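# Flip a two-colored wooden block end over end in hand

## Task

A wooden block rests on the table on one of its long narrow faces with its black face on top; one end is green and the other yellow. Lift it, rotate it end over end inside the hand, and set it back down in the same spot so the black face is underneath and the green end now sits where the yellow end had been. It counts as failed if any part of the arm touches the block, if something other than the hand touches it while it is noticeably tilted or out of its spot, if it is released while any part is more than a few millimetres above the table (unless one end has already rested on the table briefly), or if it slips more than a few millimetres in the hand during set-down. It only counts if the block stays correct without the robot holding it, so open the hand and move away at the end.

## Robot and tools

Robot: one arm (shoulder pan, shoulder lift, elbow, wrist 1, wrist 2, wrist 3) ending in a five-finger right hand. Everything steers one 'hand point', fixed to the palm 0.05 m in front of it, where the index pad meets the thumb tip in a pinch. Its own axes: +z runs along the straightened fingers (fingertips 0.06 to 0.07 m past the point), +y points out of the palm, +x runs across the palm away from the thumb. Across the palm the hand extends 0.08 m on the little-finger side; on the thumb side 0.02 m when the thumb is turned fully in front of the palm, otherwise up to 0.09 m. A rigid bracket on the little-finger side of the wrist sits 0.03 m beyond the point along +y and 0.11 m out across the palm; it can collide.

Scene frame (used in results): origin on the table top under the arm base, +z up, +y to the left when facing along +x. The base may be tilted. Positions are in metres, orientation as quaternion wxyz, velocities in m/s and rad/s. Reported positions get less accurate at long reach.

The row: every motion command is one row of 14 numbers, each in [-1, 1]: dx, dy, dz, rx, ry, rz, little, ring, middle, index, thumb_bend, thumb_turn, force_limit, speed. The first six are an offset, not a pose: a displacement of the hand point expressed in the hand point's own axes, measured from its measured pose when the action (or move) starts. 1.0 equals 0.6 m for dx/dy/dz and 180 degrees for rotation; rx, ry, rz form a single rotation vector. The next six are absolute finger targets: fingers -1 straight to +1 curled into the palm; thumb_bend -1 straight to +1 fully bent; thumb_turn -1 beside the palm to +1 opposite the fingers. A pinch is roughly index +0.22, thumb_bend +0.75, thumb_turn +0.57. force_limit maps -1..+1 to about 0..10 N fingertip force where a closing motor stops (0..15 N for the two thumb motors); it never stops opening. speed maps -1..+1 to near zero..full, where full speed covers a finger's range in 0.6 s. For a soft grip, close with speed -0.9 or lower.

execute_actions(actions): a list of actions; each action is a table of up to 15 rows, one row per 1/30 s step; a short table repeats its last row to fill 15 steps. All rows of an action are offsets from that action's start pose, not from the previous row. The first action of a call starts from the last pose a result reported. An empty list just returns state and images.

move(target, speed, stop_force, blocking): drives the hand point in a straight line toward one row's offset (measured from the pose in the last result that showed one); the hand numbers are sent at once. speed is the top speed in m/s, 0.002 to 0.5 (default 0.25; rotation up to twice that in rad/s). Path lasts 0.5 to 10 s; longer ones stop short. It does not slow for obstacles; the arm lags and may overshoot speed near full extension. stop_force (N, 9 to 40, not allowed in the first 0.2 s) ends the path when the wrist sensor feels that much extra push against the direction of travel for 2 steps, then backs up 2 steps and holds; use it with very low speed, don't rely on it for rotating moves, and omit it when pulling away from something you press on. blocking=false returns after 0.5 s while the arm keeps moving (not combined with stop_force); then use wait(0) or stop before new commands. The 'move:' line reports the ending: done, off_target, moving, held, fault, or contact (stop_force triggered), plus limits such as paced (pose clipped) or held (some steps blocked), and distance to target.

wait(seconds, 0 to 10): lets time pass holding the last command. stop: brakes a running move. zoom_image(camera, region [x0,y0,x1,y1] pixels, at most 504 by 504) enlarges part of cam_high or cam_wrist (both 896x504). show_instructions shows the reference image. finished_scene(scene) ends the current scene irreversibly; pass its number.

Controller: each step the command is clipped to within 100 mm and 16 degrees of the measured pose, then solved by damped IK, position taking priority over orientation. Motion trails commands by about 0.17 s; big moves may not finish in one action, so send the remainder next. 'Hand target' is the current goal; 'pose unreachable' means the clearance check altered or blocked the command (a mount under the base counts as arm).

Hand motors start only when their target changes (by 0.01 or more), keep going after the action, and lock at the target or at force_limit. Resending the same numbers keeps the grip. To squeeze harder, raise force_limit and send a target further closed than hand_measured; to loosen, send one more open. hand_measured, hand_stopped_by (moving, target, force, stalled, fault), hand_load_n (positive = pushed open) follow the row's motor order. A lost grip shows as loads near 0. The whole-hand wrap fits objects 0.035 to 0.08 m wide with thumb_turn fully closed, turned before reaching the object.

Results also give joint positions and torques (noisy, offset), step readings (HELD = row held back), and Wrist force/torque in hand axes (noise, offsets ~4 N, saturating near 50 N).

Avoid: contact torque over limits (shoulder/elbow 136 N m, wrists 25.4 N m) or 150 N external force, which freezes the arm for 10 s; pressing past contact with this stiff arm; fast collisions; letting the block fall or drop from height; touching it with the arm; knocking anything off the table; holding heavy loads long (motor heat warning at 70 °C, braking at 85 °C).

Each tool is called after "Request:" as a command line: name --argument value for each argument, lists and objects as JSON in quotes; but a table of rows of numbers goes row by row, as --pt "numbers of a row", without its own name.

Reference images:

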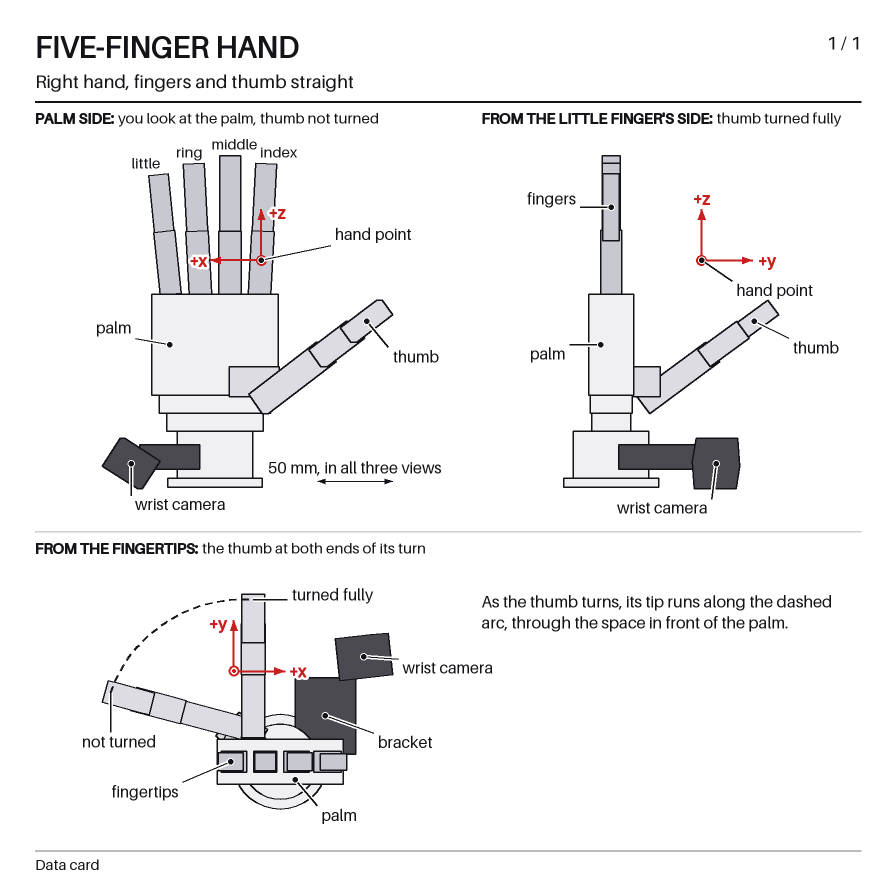

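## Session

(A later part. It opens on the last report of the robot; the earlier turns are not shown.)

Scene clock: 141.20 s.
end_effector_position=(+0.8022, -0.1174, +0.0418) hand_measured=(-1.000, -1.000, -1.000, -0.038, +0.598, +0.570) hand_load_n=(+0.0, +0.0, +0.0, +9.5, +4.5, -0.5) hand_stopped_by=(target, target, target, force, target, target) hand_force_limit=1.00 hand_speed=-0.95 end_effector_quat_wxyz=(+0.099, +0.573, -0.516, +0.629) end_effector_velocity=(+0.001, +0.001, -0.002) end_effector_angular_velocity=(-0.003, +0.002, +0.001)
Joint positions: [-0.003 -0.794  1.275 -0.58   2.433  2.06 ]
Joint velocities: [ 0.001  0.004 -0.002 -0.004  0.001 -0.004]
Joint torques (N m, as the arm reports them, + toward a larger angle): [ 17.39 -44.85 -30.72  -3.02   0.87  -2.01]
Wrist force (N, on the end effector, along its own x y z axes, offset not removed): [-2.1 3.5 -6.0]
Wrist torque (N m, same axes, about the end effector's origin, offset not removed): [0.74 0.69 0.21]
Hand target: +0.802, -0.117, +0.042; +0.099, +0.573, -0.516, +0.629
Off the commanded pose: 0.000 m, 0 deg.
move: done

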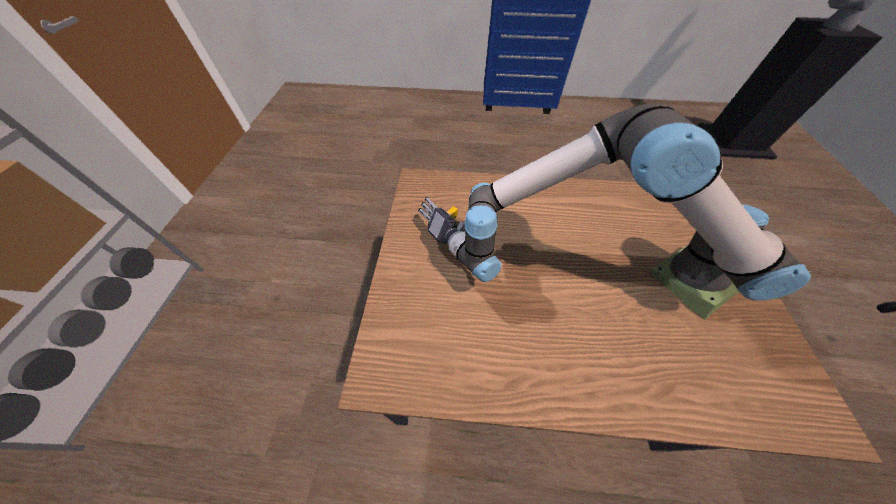

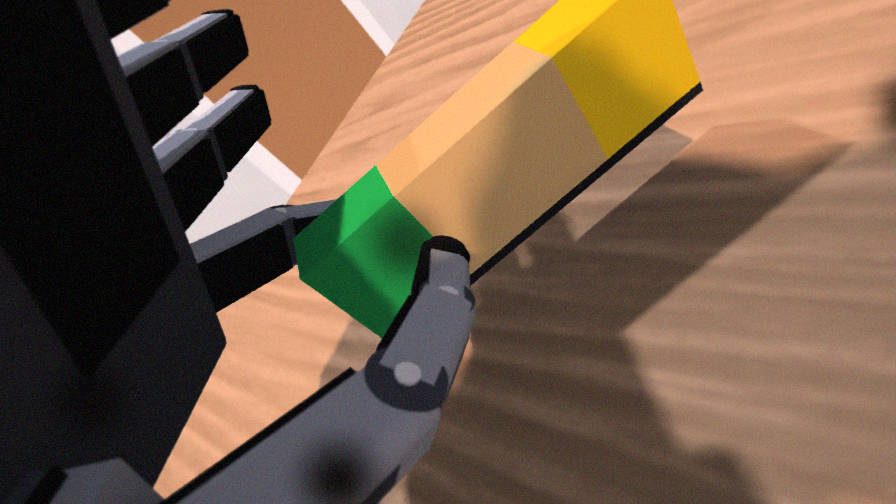

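Request:
move --target '[-0.0246,0.016,0.0058,0,0,0,-1,-1,-1,0.2,0.6,0.57,1,-0.95]' --speed 0.01 --stop_force 9

Scene clock: 144.87 s.
end_effector_position=(+0.8023, -0.1175, +0.0240) hand_measured=(-1.000, -1.000, -1.000, -0.038, +0.598, +0.570) hand_load_n=(+0.0, +0.0, +0.0, +9.5, +4.5, -0.5) hand_stopped_by=(target, target, target, force, target, target) hand_force_limit=1.00 hand_speed=-0.95 end_effector_quat_wxyz=(+0.099, +0.573, -0.516, +0.629) end_effector_velocity=(-0.000, +0.000, -0.002) end_effector_angular_velocity=(-0.000, +0.002, +0.000)
Joint positions: [-0.009 -0.769  1.278 -0.607  2.427  2.061]
Joint velocities: [-0.     0.002 -0.    -0.001  0.    -0.   ]
Joint torques (N m, as the arm reports them, + toward a larger angle): [  6.65 -44.26  -3.81  -2.71  -2.09   1.72]
Wrist force (N, on the end effector, along its own x y z axes, offset not removed): [2.4 -1.0 -1.9]
Wrist torque (N m, same axes, about the end effector's origin, offset not removed): [-0.30 -0.18 0.31]
Hand target: +0.802, -0.117, +0.024; +0.099, +0.573, -0.516, +0.629
Off the commanded pose: 0.000 m, 0 deg.
move: done

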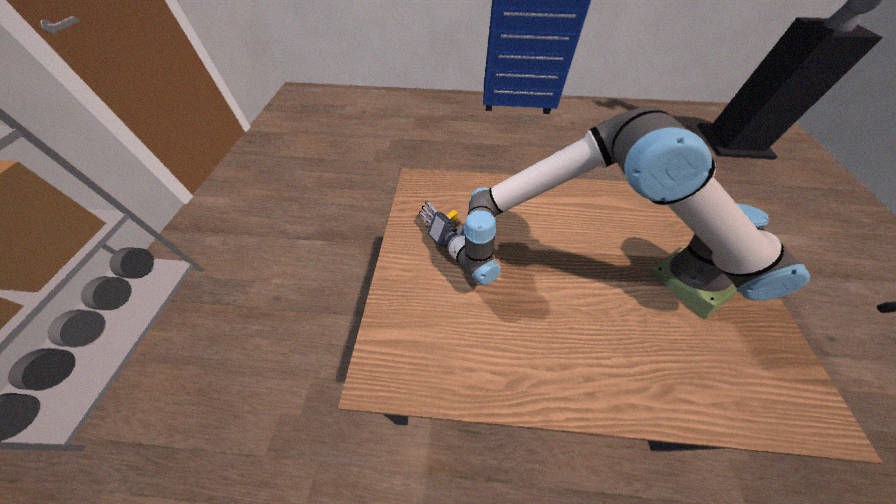

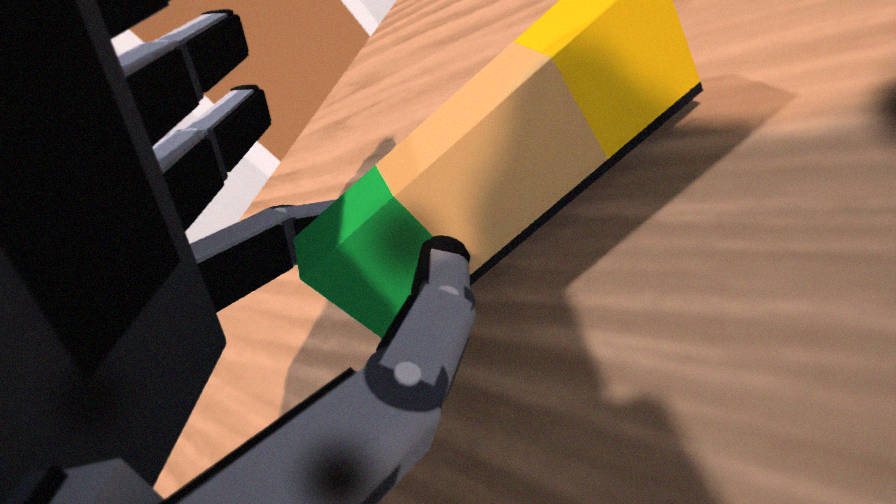

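Request:
move --target '[-0.0055,0.0036,0.0013,0,0,0,-1,-1,-1,0.2,0.6,0.57,1,-0.95]' --speed 0.005 --stop_force 9

Request:
zoom_image --camera "cam_high" --region '[410, 170, 510, 240]'

Scene clock: 147.83 s.
end_effector_position=(+0.8022, -0.1175, +0.0200) hand_measured=(-1.000, -1.000, -1.000, -0.038, +0.598, +0.570) hand_load_n=(+0.0, +0.0, +0.0, +9.5, +4.5, -0.5) hand_stopped_by=(target, target, target, force, target, target) hand_force_limit=1.00 hand_speed=-0.95 end_effector_quat_wxyz=(+0.099, +0.573, -0.516, +0.629) end_effector_velocity=(-0.000, -0.000, -0.001) end_effector_angular_velocity=(+0.000, +0.001, +0.000)
Joint positions: [-0.01  -0.763  1.279 -0.613  2.426  2.061]
Joint velocities: [-0.     0.001  0.     0.    -0.     0.   ]
Joint torques (N m, as the arm reports them, + toward a larger angle): [  6.46 -46.35  -2.07  -2.96  -2.02   1.45]
Wrist force (N, on the end effector, along its own x y z axes, offset not removed): [-3.3 1.1 -4.3]
Wrist torque (N m, same axes, about the end effector's origin, offset not removed): [0.23 0.85 0.01]
Hand target: +0.802, -0.117, +0.020; +0.099, +0.573, -0.516, +0.629
Off the commanded pose: 0.000 m, 0 deg.
move: done

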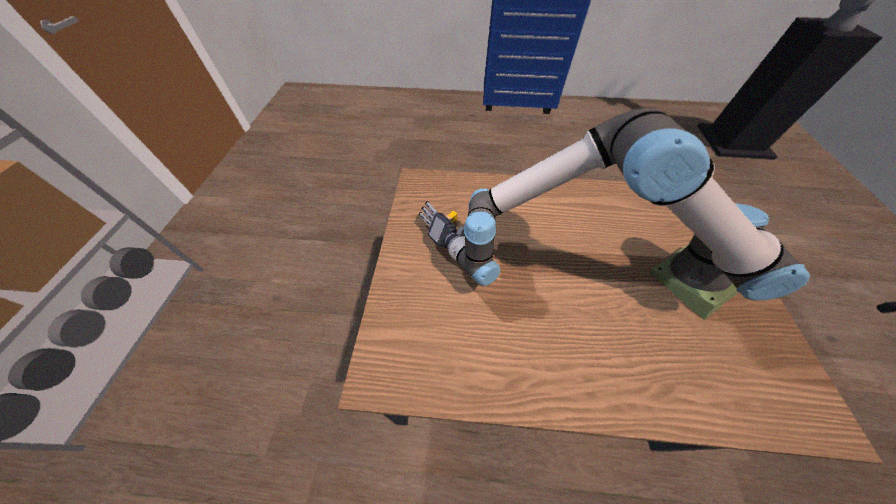

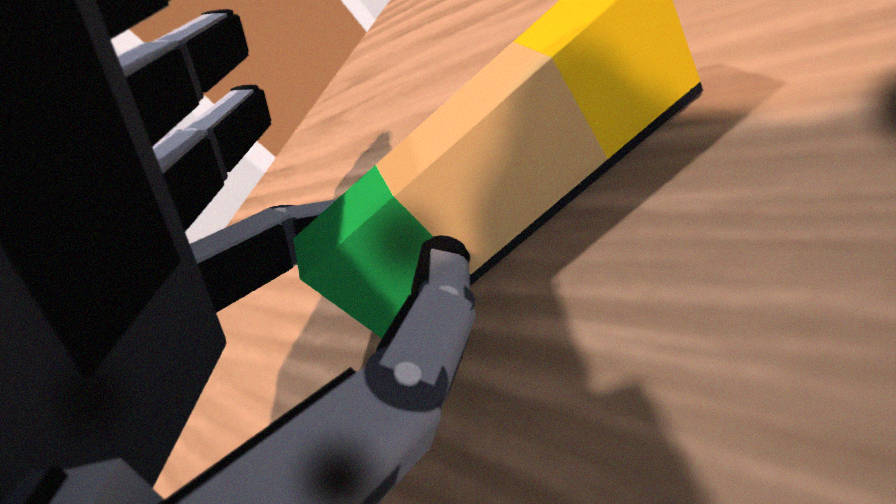

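Region (410, 170, 510, 240) of cam_high's 896x504 image, scaled by 5.040, with more detail than that image has; it fills the top 353 rows of this view, and the rest is white.

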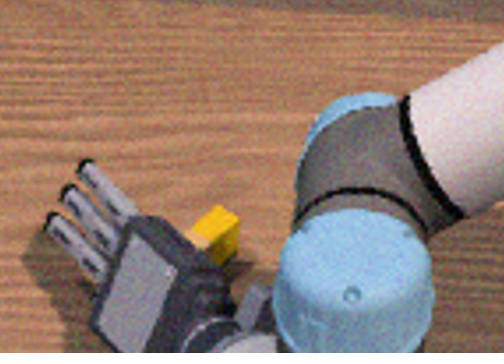

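Request:
move --target '[0.009,0.012,-0.010,0,0,0,-1,-1,-1,0.2,0.6,0.57,1,-0.95]' --speed 0.01

Request:
move --target '[-0.0055,0.0036,0.0013,0,0,0,-1,-1,-1,0.2,0.6,0.57,1,-0.95]' --speed 0.004 --stop_force 9

Request:
zoom_image --camera "cam_high" --region '[410, 170, 510, 240]'

Scene clock: 155.53 s.
end_effector_position=(+0.7918, -0.1186, +0.0218) hand_measured=(-1.000, -1.000, -1.000, -0.038, +0.598, +0.570) hand_load_n=(+0.0, +0.0, +0.0, +9.5, +4.5, -0.5) hand_stopped_by=(target, target, target, force, target, target) hand_force_limit=1.00 hand_speed=-0.95 end_effector_quat_wxyz=(+0.099, +0.573, -0.516, +0.629) end_effector_velocity=(-0.002, +0.000, -0.000) end_effector_angular_velocity=(+0.000, +0.001, +0.000)
Joint positions: [-0.012 -0.787  1.322 -0.633  2.424  2.061]
Joint velocities: [-0.    -0.004  0.008 -0.003 -0.     0.001]
Joint torques (N m, as the arm reports them, + toward a larger angle): [  4.06 -64.22  -3.39  -2.51  -1.86   1.63]
Wrist force (N, on the end effector, along its own x y z axes, offset not removed): [1.7 -1.3 -1.4]
Wrist torque (N m, same axes, about the end effector's origin, offset not removed): [-0.20 -0.31 0.39]
Hand target: +0.792, -0.119, +0.022; +0.099, +0.573, -0.516, +0.629
Off the commanded pose: 0.000 m, 0 deg.
move: done

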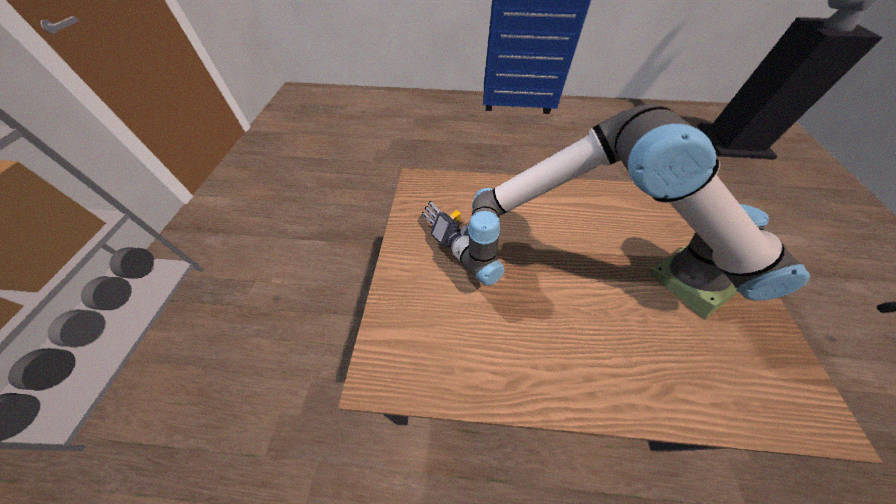

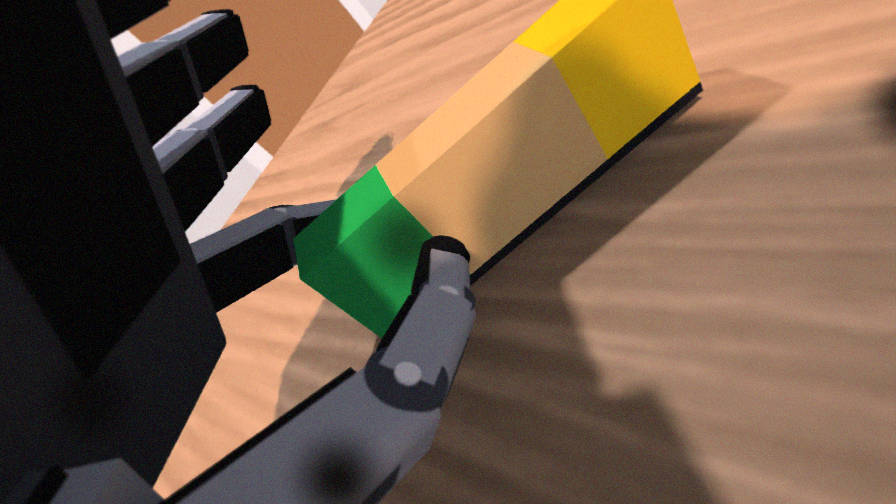

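Scene clock: 156.77 s.
end_effector_position=(+0.7918, -0.1187, +0.0179) hand_measured=(-1.000, -1.000, -1.000, -0.038, +0.598, +0.570) hand_load_n=(+0.0, +0.0, +0.0, +9.0, +4.0, -1.5) hand_stopped_by=(target, target, target, force, target, target) hand_force_limit=1.00 hand_speed=-0.95 end_effector_quat_wxyz=(+0.099, +0.573, -0.516, +0.629) end_effector_velocity=(+0.000, -0.000, -0.000) end_effector_angular_velocity=(+0.000, -0.002, -0.000)
Joint positions: [-0.013 -0.781  1.322 -0.639  2.423  2.061]
Joint velocities: [-0.     0.001 -0.001 -0.002 -0.001  0.   ]
Joint torques (N m, as the arm reports them, + toward a larger angle): [  3.16 -37.86   1.75  -2.04  -1.96   1.69]
Wrist force (N, on the end effector, along its own x y z axes, offset not removed): [6.1 -3.4 -2.7]
Wrist torque (N m, same axes, about the end effector's origin, offset not removed): [0.01 0.19 0.43]
Hand target: +0.792, -0.119, +0.018; +0.099, +0.573, -0.516, +0.629
Off the commanded pose: 0.000 m, 0 deg.
move: done

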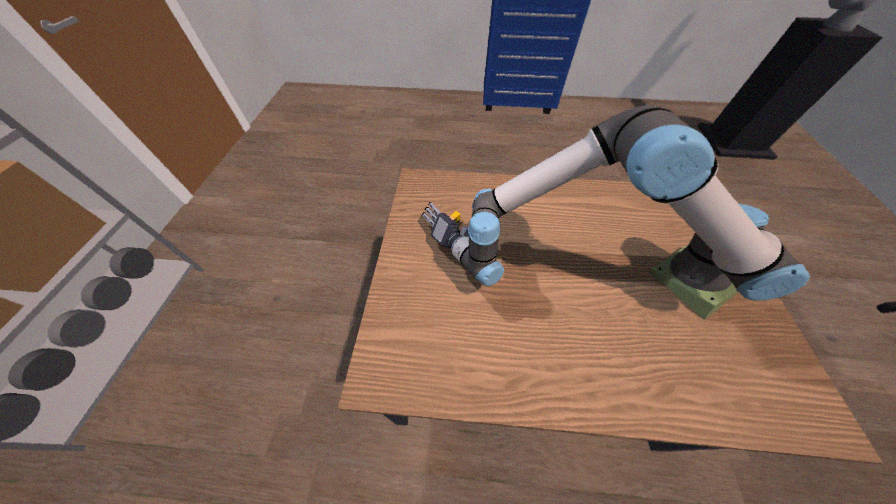

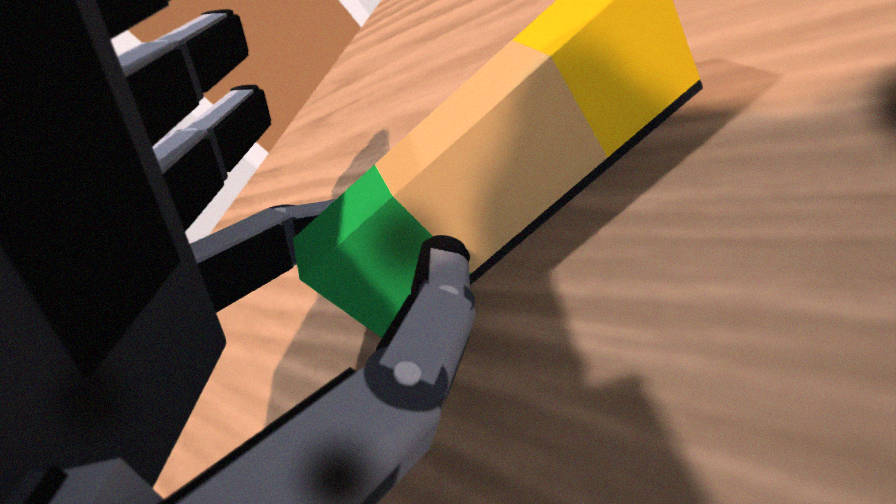

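Region (410, 170, 510, 240) of cam_high's 896x504 image, scaled by 5.040, with more detail than that image has; it fills the top 353 rows of this view, and the rest is white.

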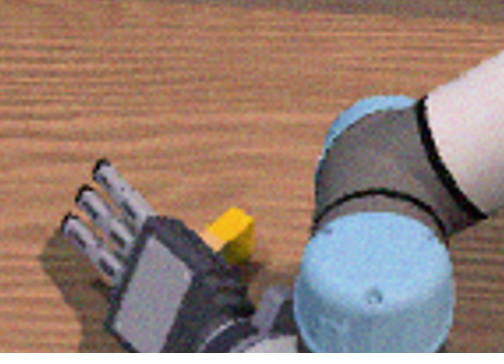

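Contact made. Release slowly, back off, lift.

Request:
execute_actions --actions '[[[0,0,0,0,0,0,-1,-1,-1,-0.12,0.6,0.57,1,-0.93]],[[0,0,0,0,0,0,-1,-1,-1,-0.12,0.6,0.57,1,-0.93]],[[0,0,0,0,0,0,-1,-1,-1,-0.45,0.6,0.57,1,-0.3]],[[0.001,0.003,-0.01,0,0,0,-1,-1,-1,-0.45,0.6,0.57,1,-0.3]],[[0,0,0,0,0,0,-1,-1,-1,-0.45,0.6,0.57,1,-0.3]]]'

Request:
move --target '[0.164,-0.107,-0.039,0,0,0,-1,-1,-1,-0.45,0.6,0.57,1,-0.3]' --speed 0.1

Scene clock: 161.93 s.
end_effector_position=(+0.7866, -0.1152, +0.0184) hand_measured=(-1.000, -1.000, -1.000, -0.450, +0.600, +0.570) hand_load_n=(+0.0, +0.0, +0.0, +0.0, +0.0, +0.0) hand_stopped_by=(target, target, target, target, target, target) hand_force_limit=1.00 hand_speed=-0.30 end_effector_quat_wxyz=(+0.099, +0.573, -0.516, +0.629) end_effector_velocity=(-0.000, +0.001, -0.000) end_effector_angular_velocity=(+0.000, +0.001, +0.001)
Joint positions: [-0.008 -0.789  1.341 -0.65   2.428  2.061]
Joint velocities: [0.001 0.    0.001 0.    0.    0.   ]
Joint torques (N m, as the arm reports them, + toward a larger angle): [ 14.94 -59.37 -12.63  -1.92   1.06  -1.65]
Wrist force (N, on the end effector, along its own x y z axes, offset not removed): [-1.1 3.7 -2.2]
Wrist torque (N m, same axes, about the end effector's origin, offset not removed): [0.62 0.47 0.27]
Hand target: +0.787, -0.115, +0.018; +0.099, +0.573, -0.516, +0.629
Off the commanded pose: 0.000 m, 0 deg.
Step readings (end_effector_position; steps 1 to 15: 1st action; 16 to 30: 2nd action; 31 to 45: 3rd action; 46 to 60: 4th action; 61 to 75: 5th action):
0: (+0.7918, -0.1187, +0.0177)
1: (+0.7918, -0.1187, +0.0177)
2: (+0.7918, -0.1187, +0.0177)
4: (+0.7918, -0.1187, +0.0177)
8: (+0.7918, -0.1187, +0.0177)
15: (+0.7918, -0.1187, +0.0177)
16: (+0.7918, -0.1187, +0.0177)
17: (+0.7918, -0.1187, +0.0178)
19: (+0.7918, -0.1187, +0.0178)
23: (+0.7918, -0.1187, +0.0178)
30: (+0.7918, -0.1187, +0.0178)
31: (+0.7918, -0.1187, +0.0178)
32: (+0.7918, -0.1187, +0.0178)
34: (+0.7918, -0.1187, +0.0178)
38: (+0.7918, -0.1187, +0.0178)
45: (+0.7918, -0.1187, +0.0178)
46: (+0.7918, -0.1187, +0.0178)
47: (+0.7912, -0.1183, +0.0179)
49: (+0.7890, -0.1169, +0.0181)
53: (+0.7872, -0.1156, +0.0183)
60: (+0.7866, -0.1152, +0.0184)
61: (+0.7866, -0.1152, +0.0184)
62: (+0.7866, -0.1152, +0.0184)
64: (+0.7866, -0.1152, +0.0184)
68: (+0.7866, -0.1152, +0.0184)
75: end_effector_position above

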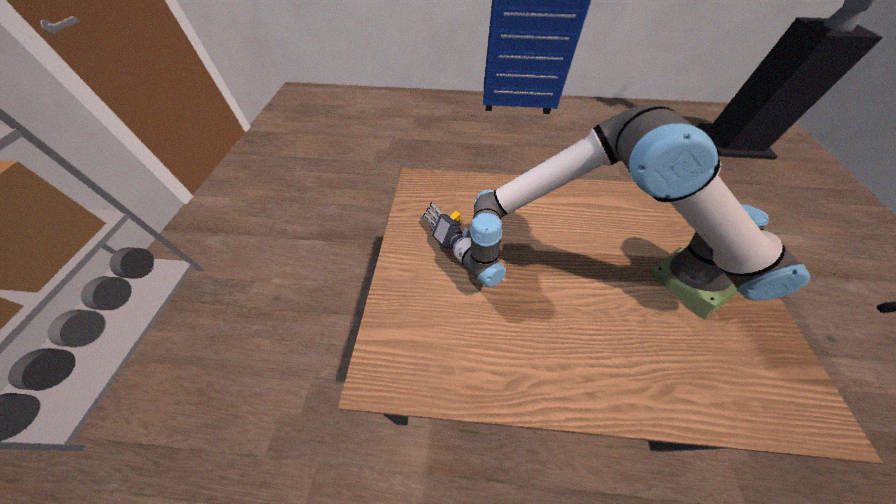

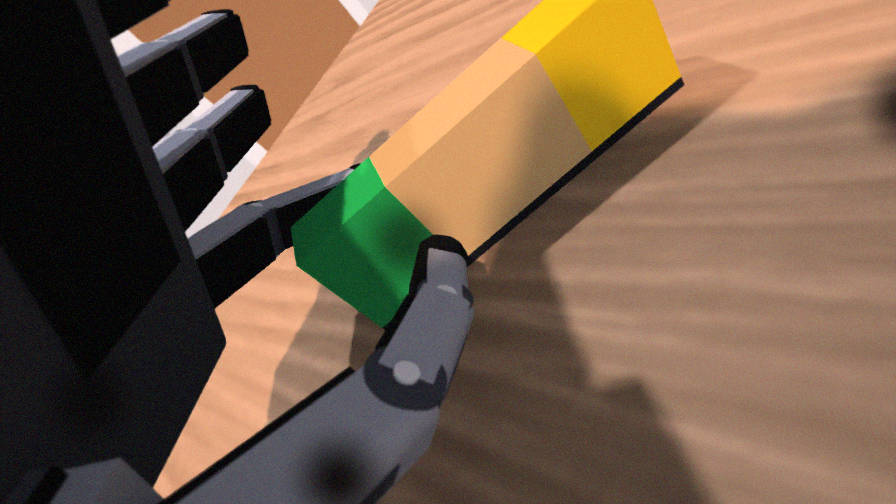

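Scene clock: 163.60 s.
end_effector_position=(+0.7864, -0.1146, +0.1380) hand_measured=(-1.000, -1.000, -1.000, -0.450, +0.600, +0.570) hand_load_n=(+0.0, +0.0, +0.0, +0.0, +0.0, +0.0) hand_stopped_by=(target, target, target, target, target, target) hand_force_limit=1.00 hand_speed=-0.30 end_effector_quat_wxyz=(+0.099, +0.573, -0.516, +0.629) end_effector_velocity=(-0.000, +0.001, +0.001) end_effector_angular_velocity=(+0.001, +0.001, +0.001)
Joint positions: [ 0.031 -0.941  1.283 -0.445  2.467  2.054]
Joint velocities: [ 0.001 -0.001 -0.002  0.004  0.001  0.001]
Joint torques (N m, as the arm reports them, + toward a larger angle): [ 16.8  -62.08 -32.83   1.61   1.52   1.37]
Wrist force (N, on the end effector, along its own x y z axes, offset not removed): [-1.5 -2.4 -4.4]
Wrist torque (N m, same axes, about the end effector's origin, offset not removed): [-0.25 0.30 0.13]
Hand target: +0.786, -0.115, +0.138; +0.099, +0.573, -0.516, +0.629
Off the commanded pose: 0.000 m, 0 deg.
move: done

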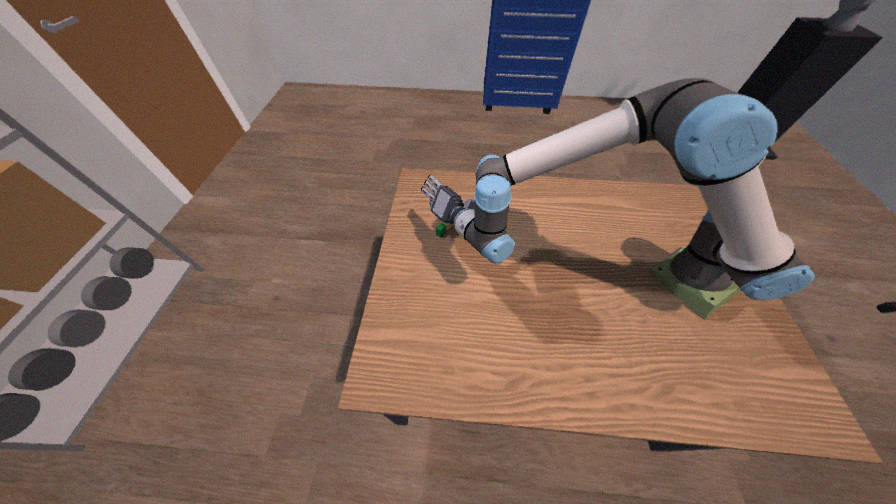

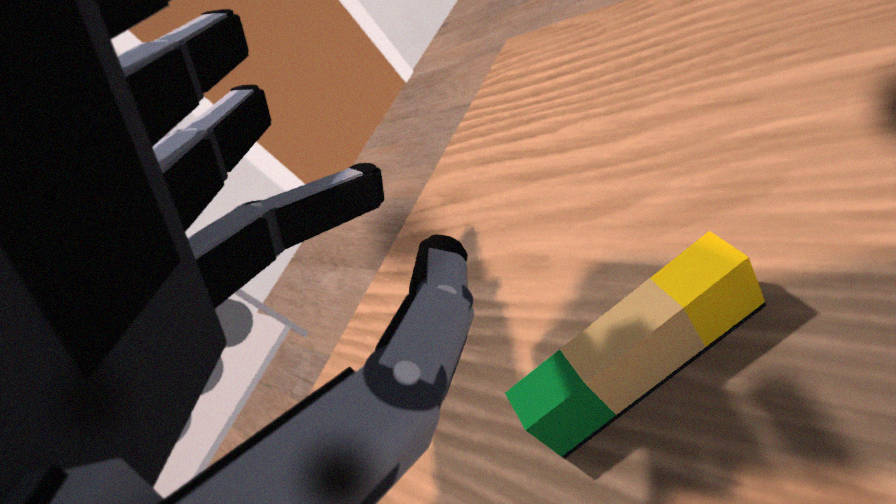

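Request:
finished_scene --scene 1

The scene is finished: the task was done.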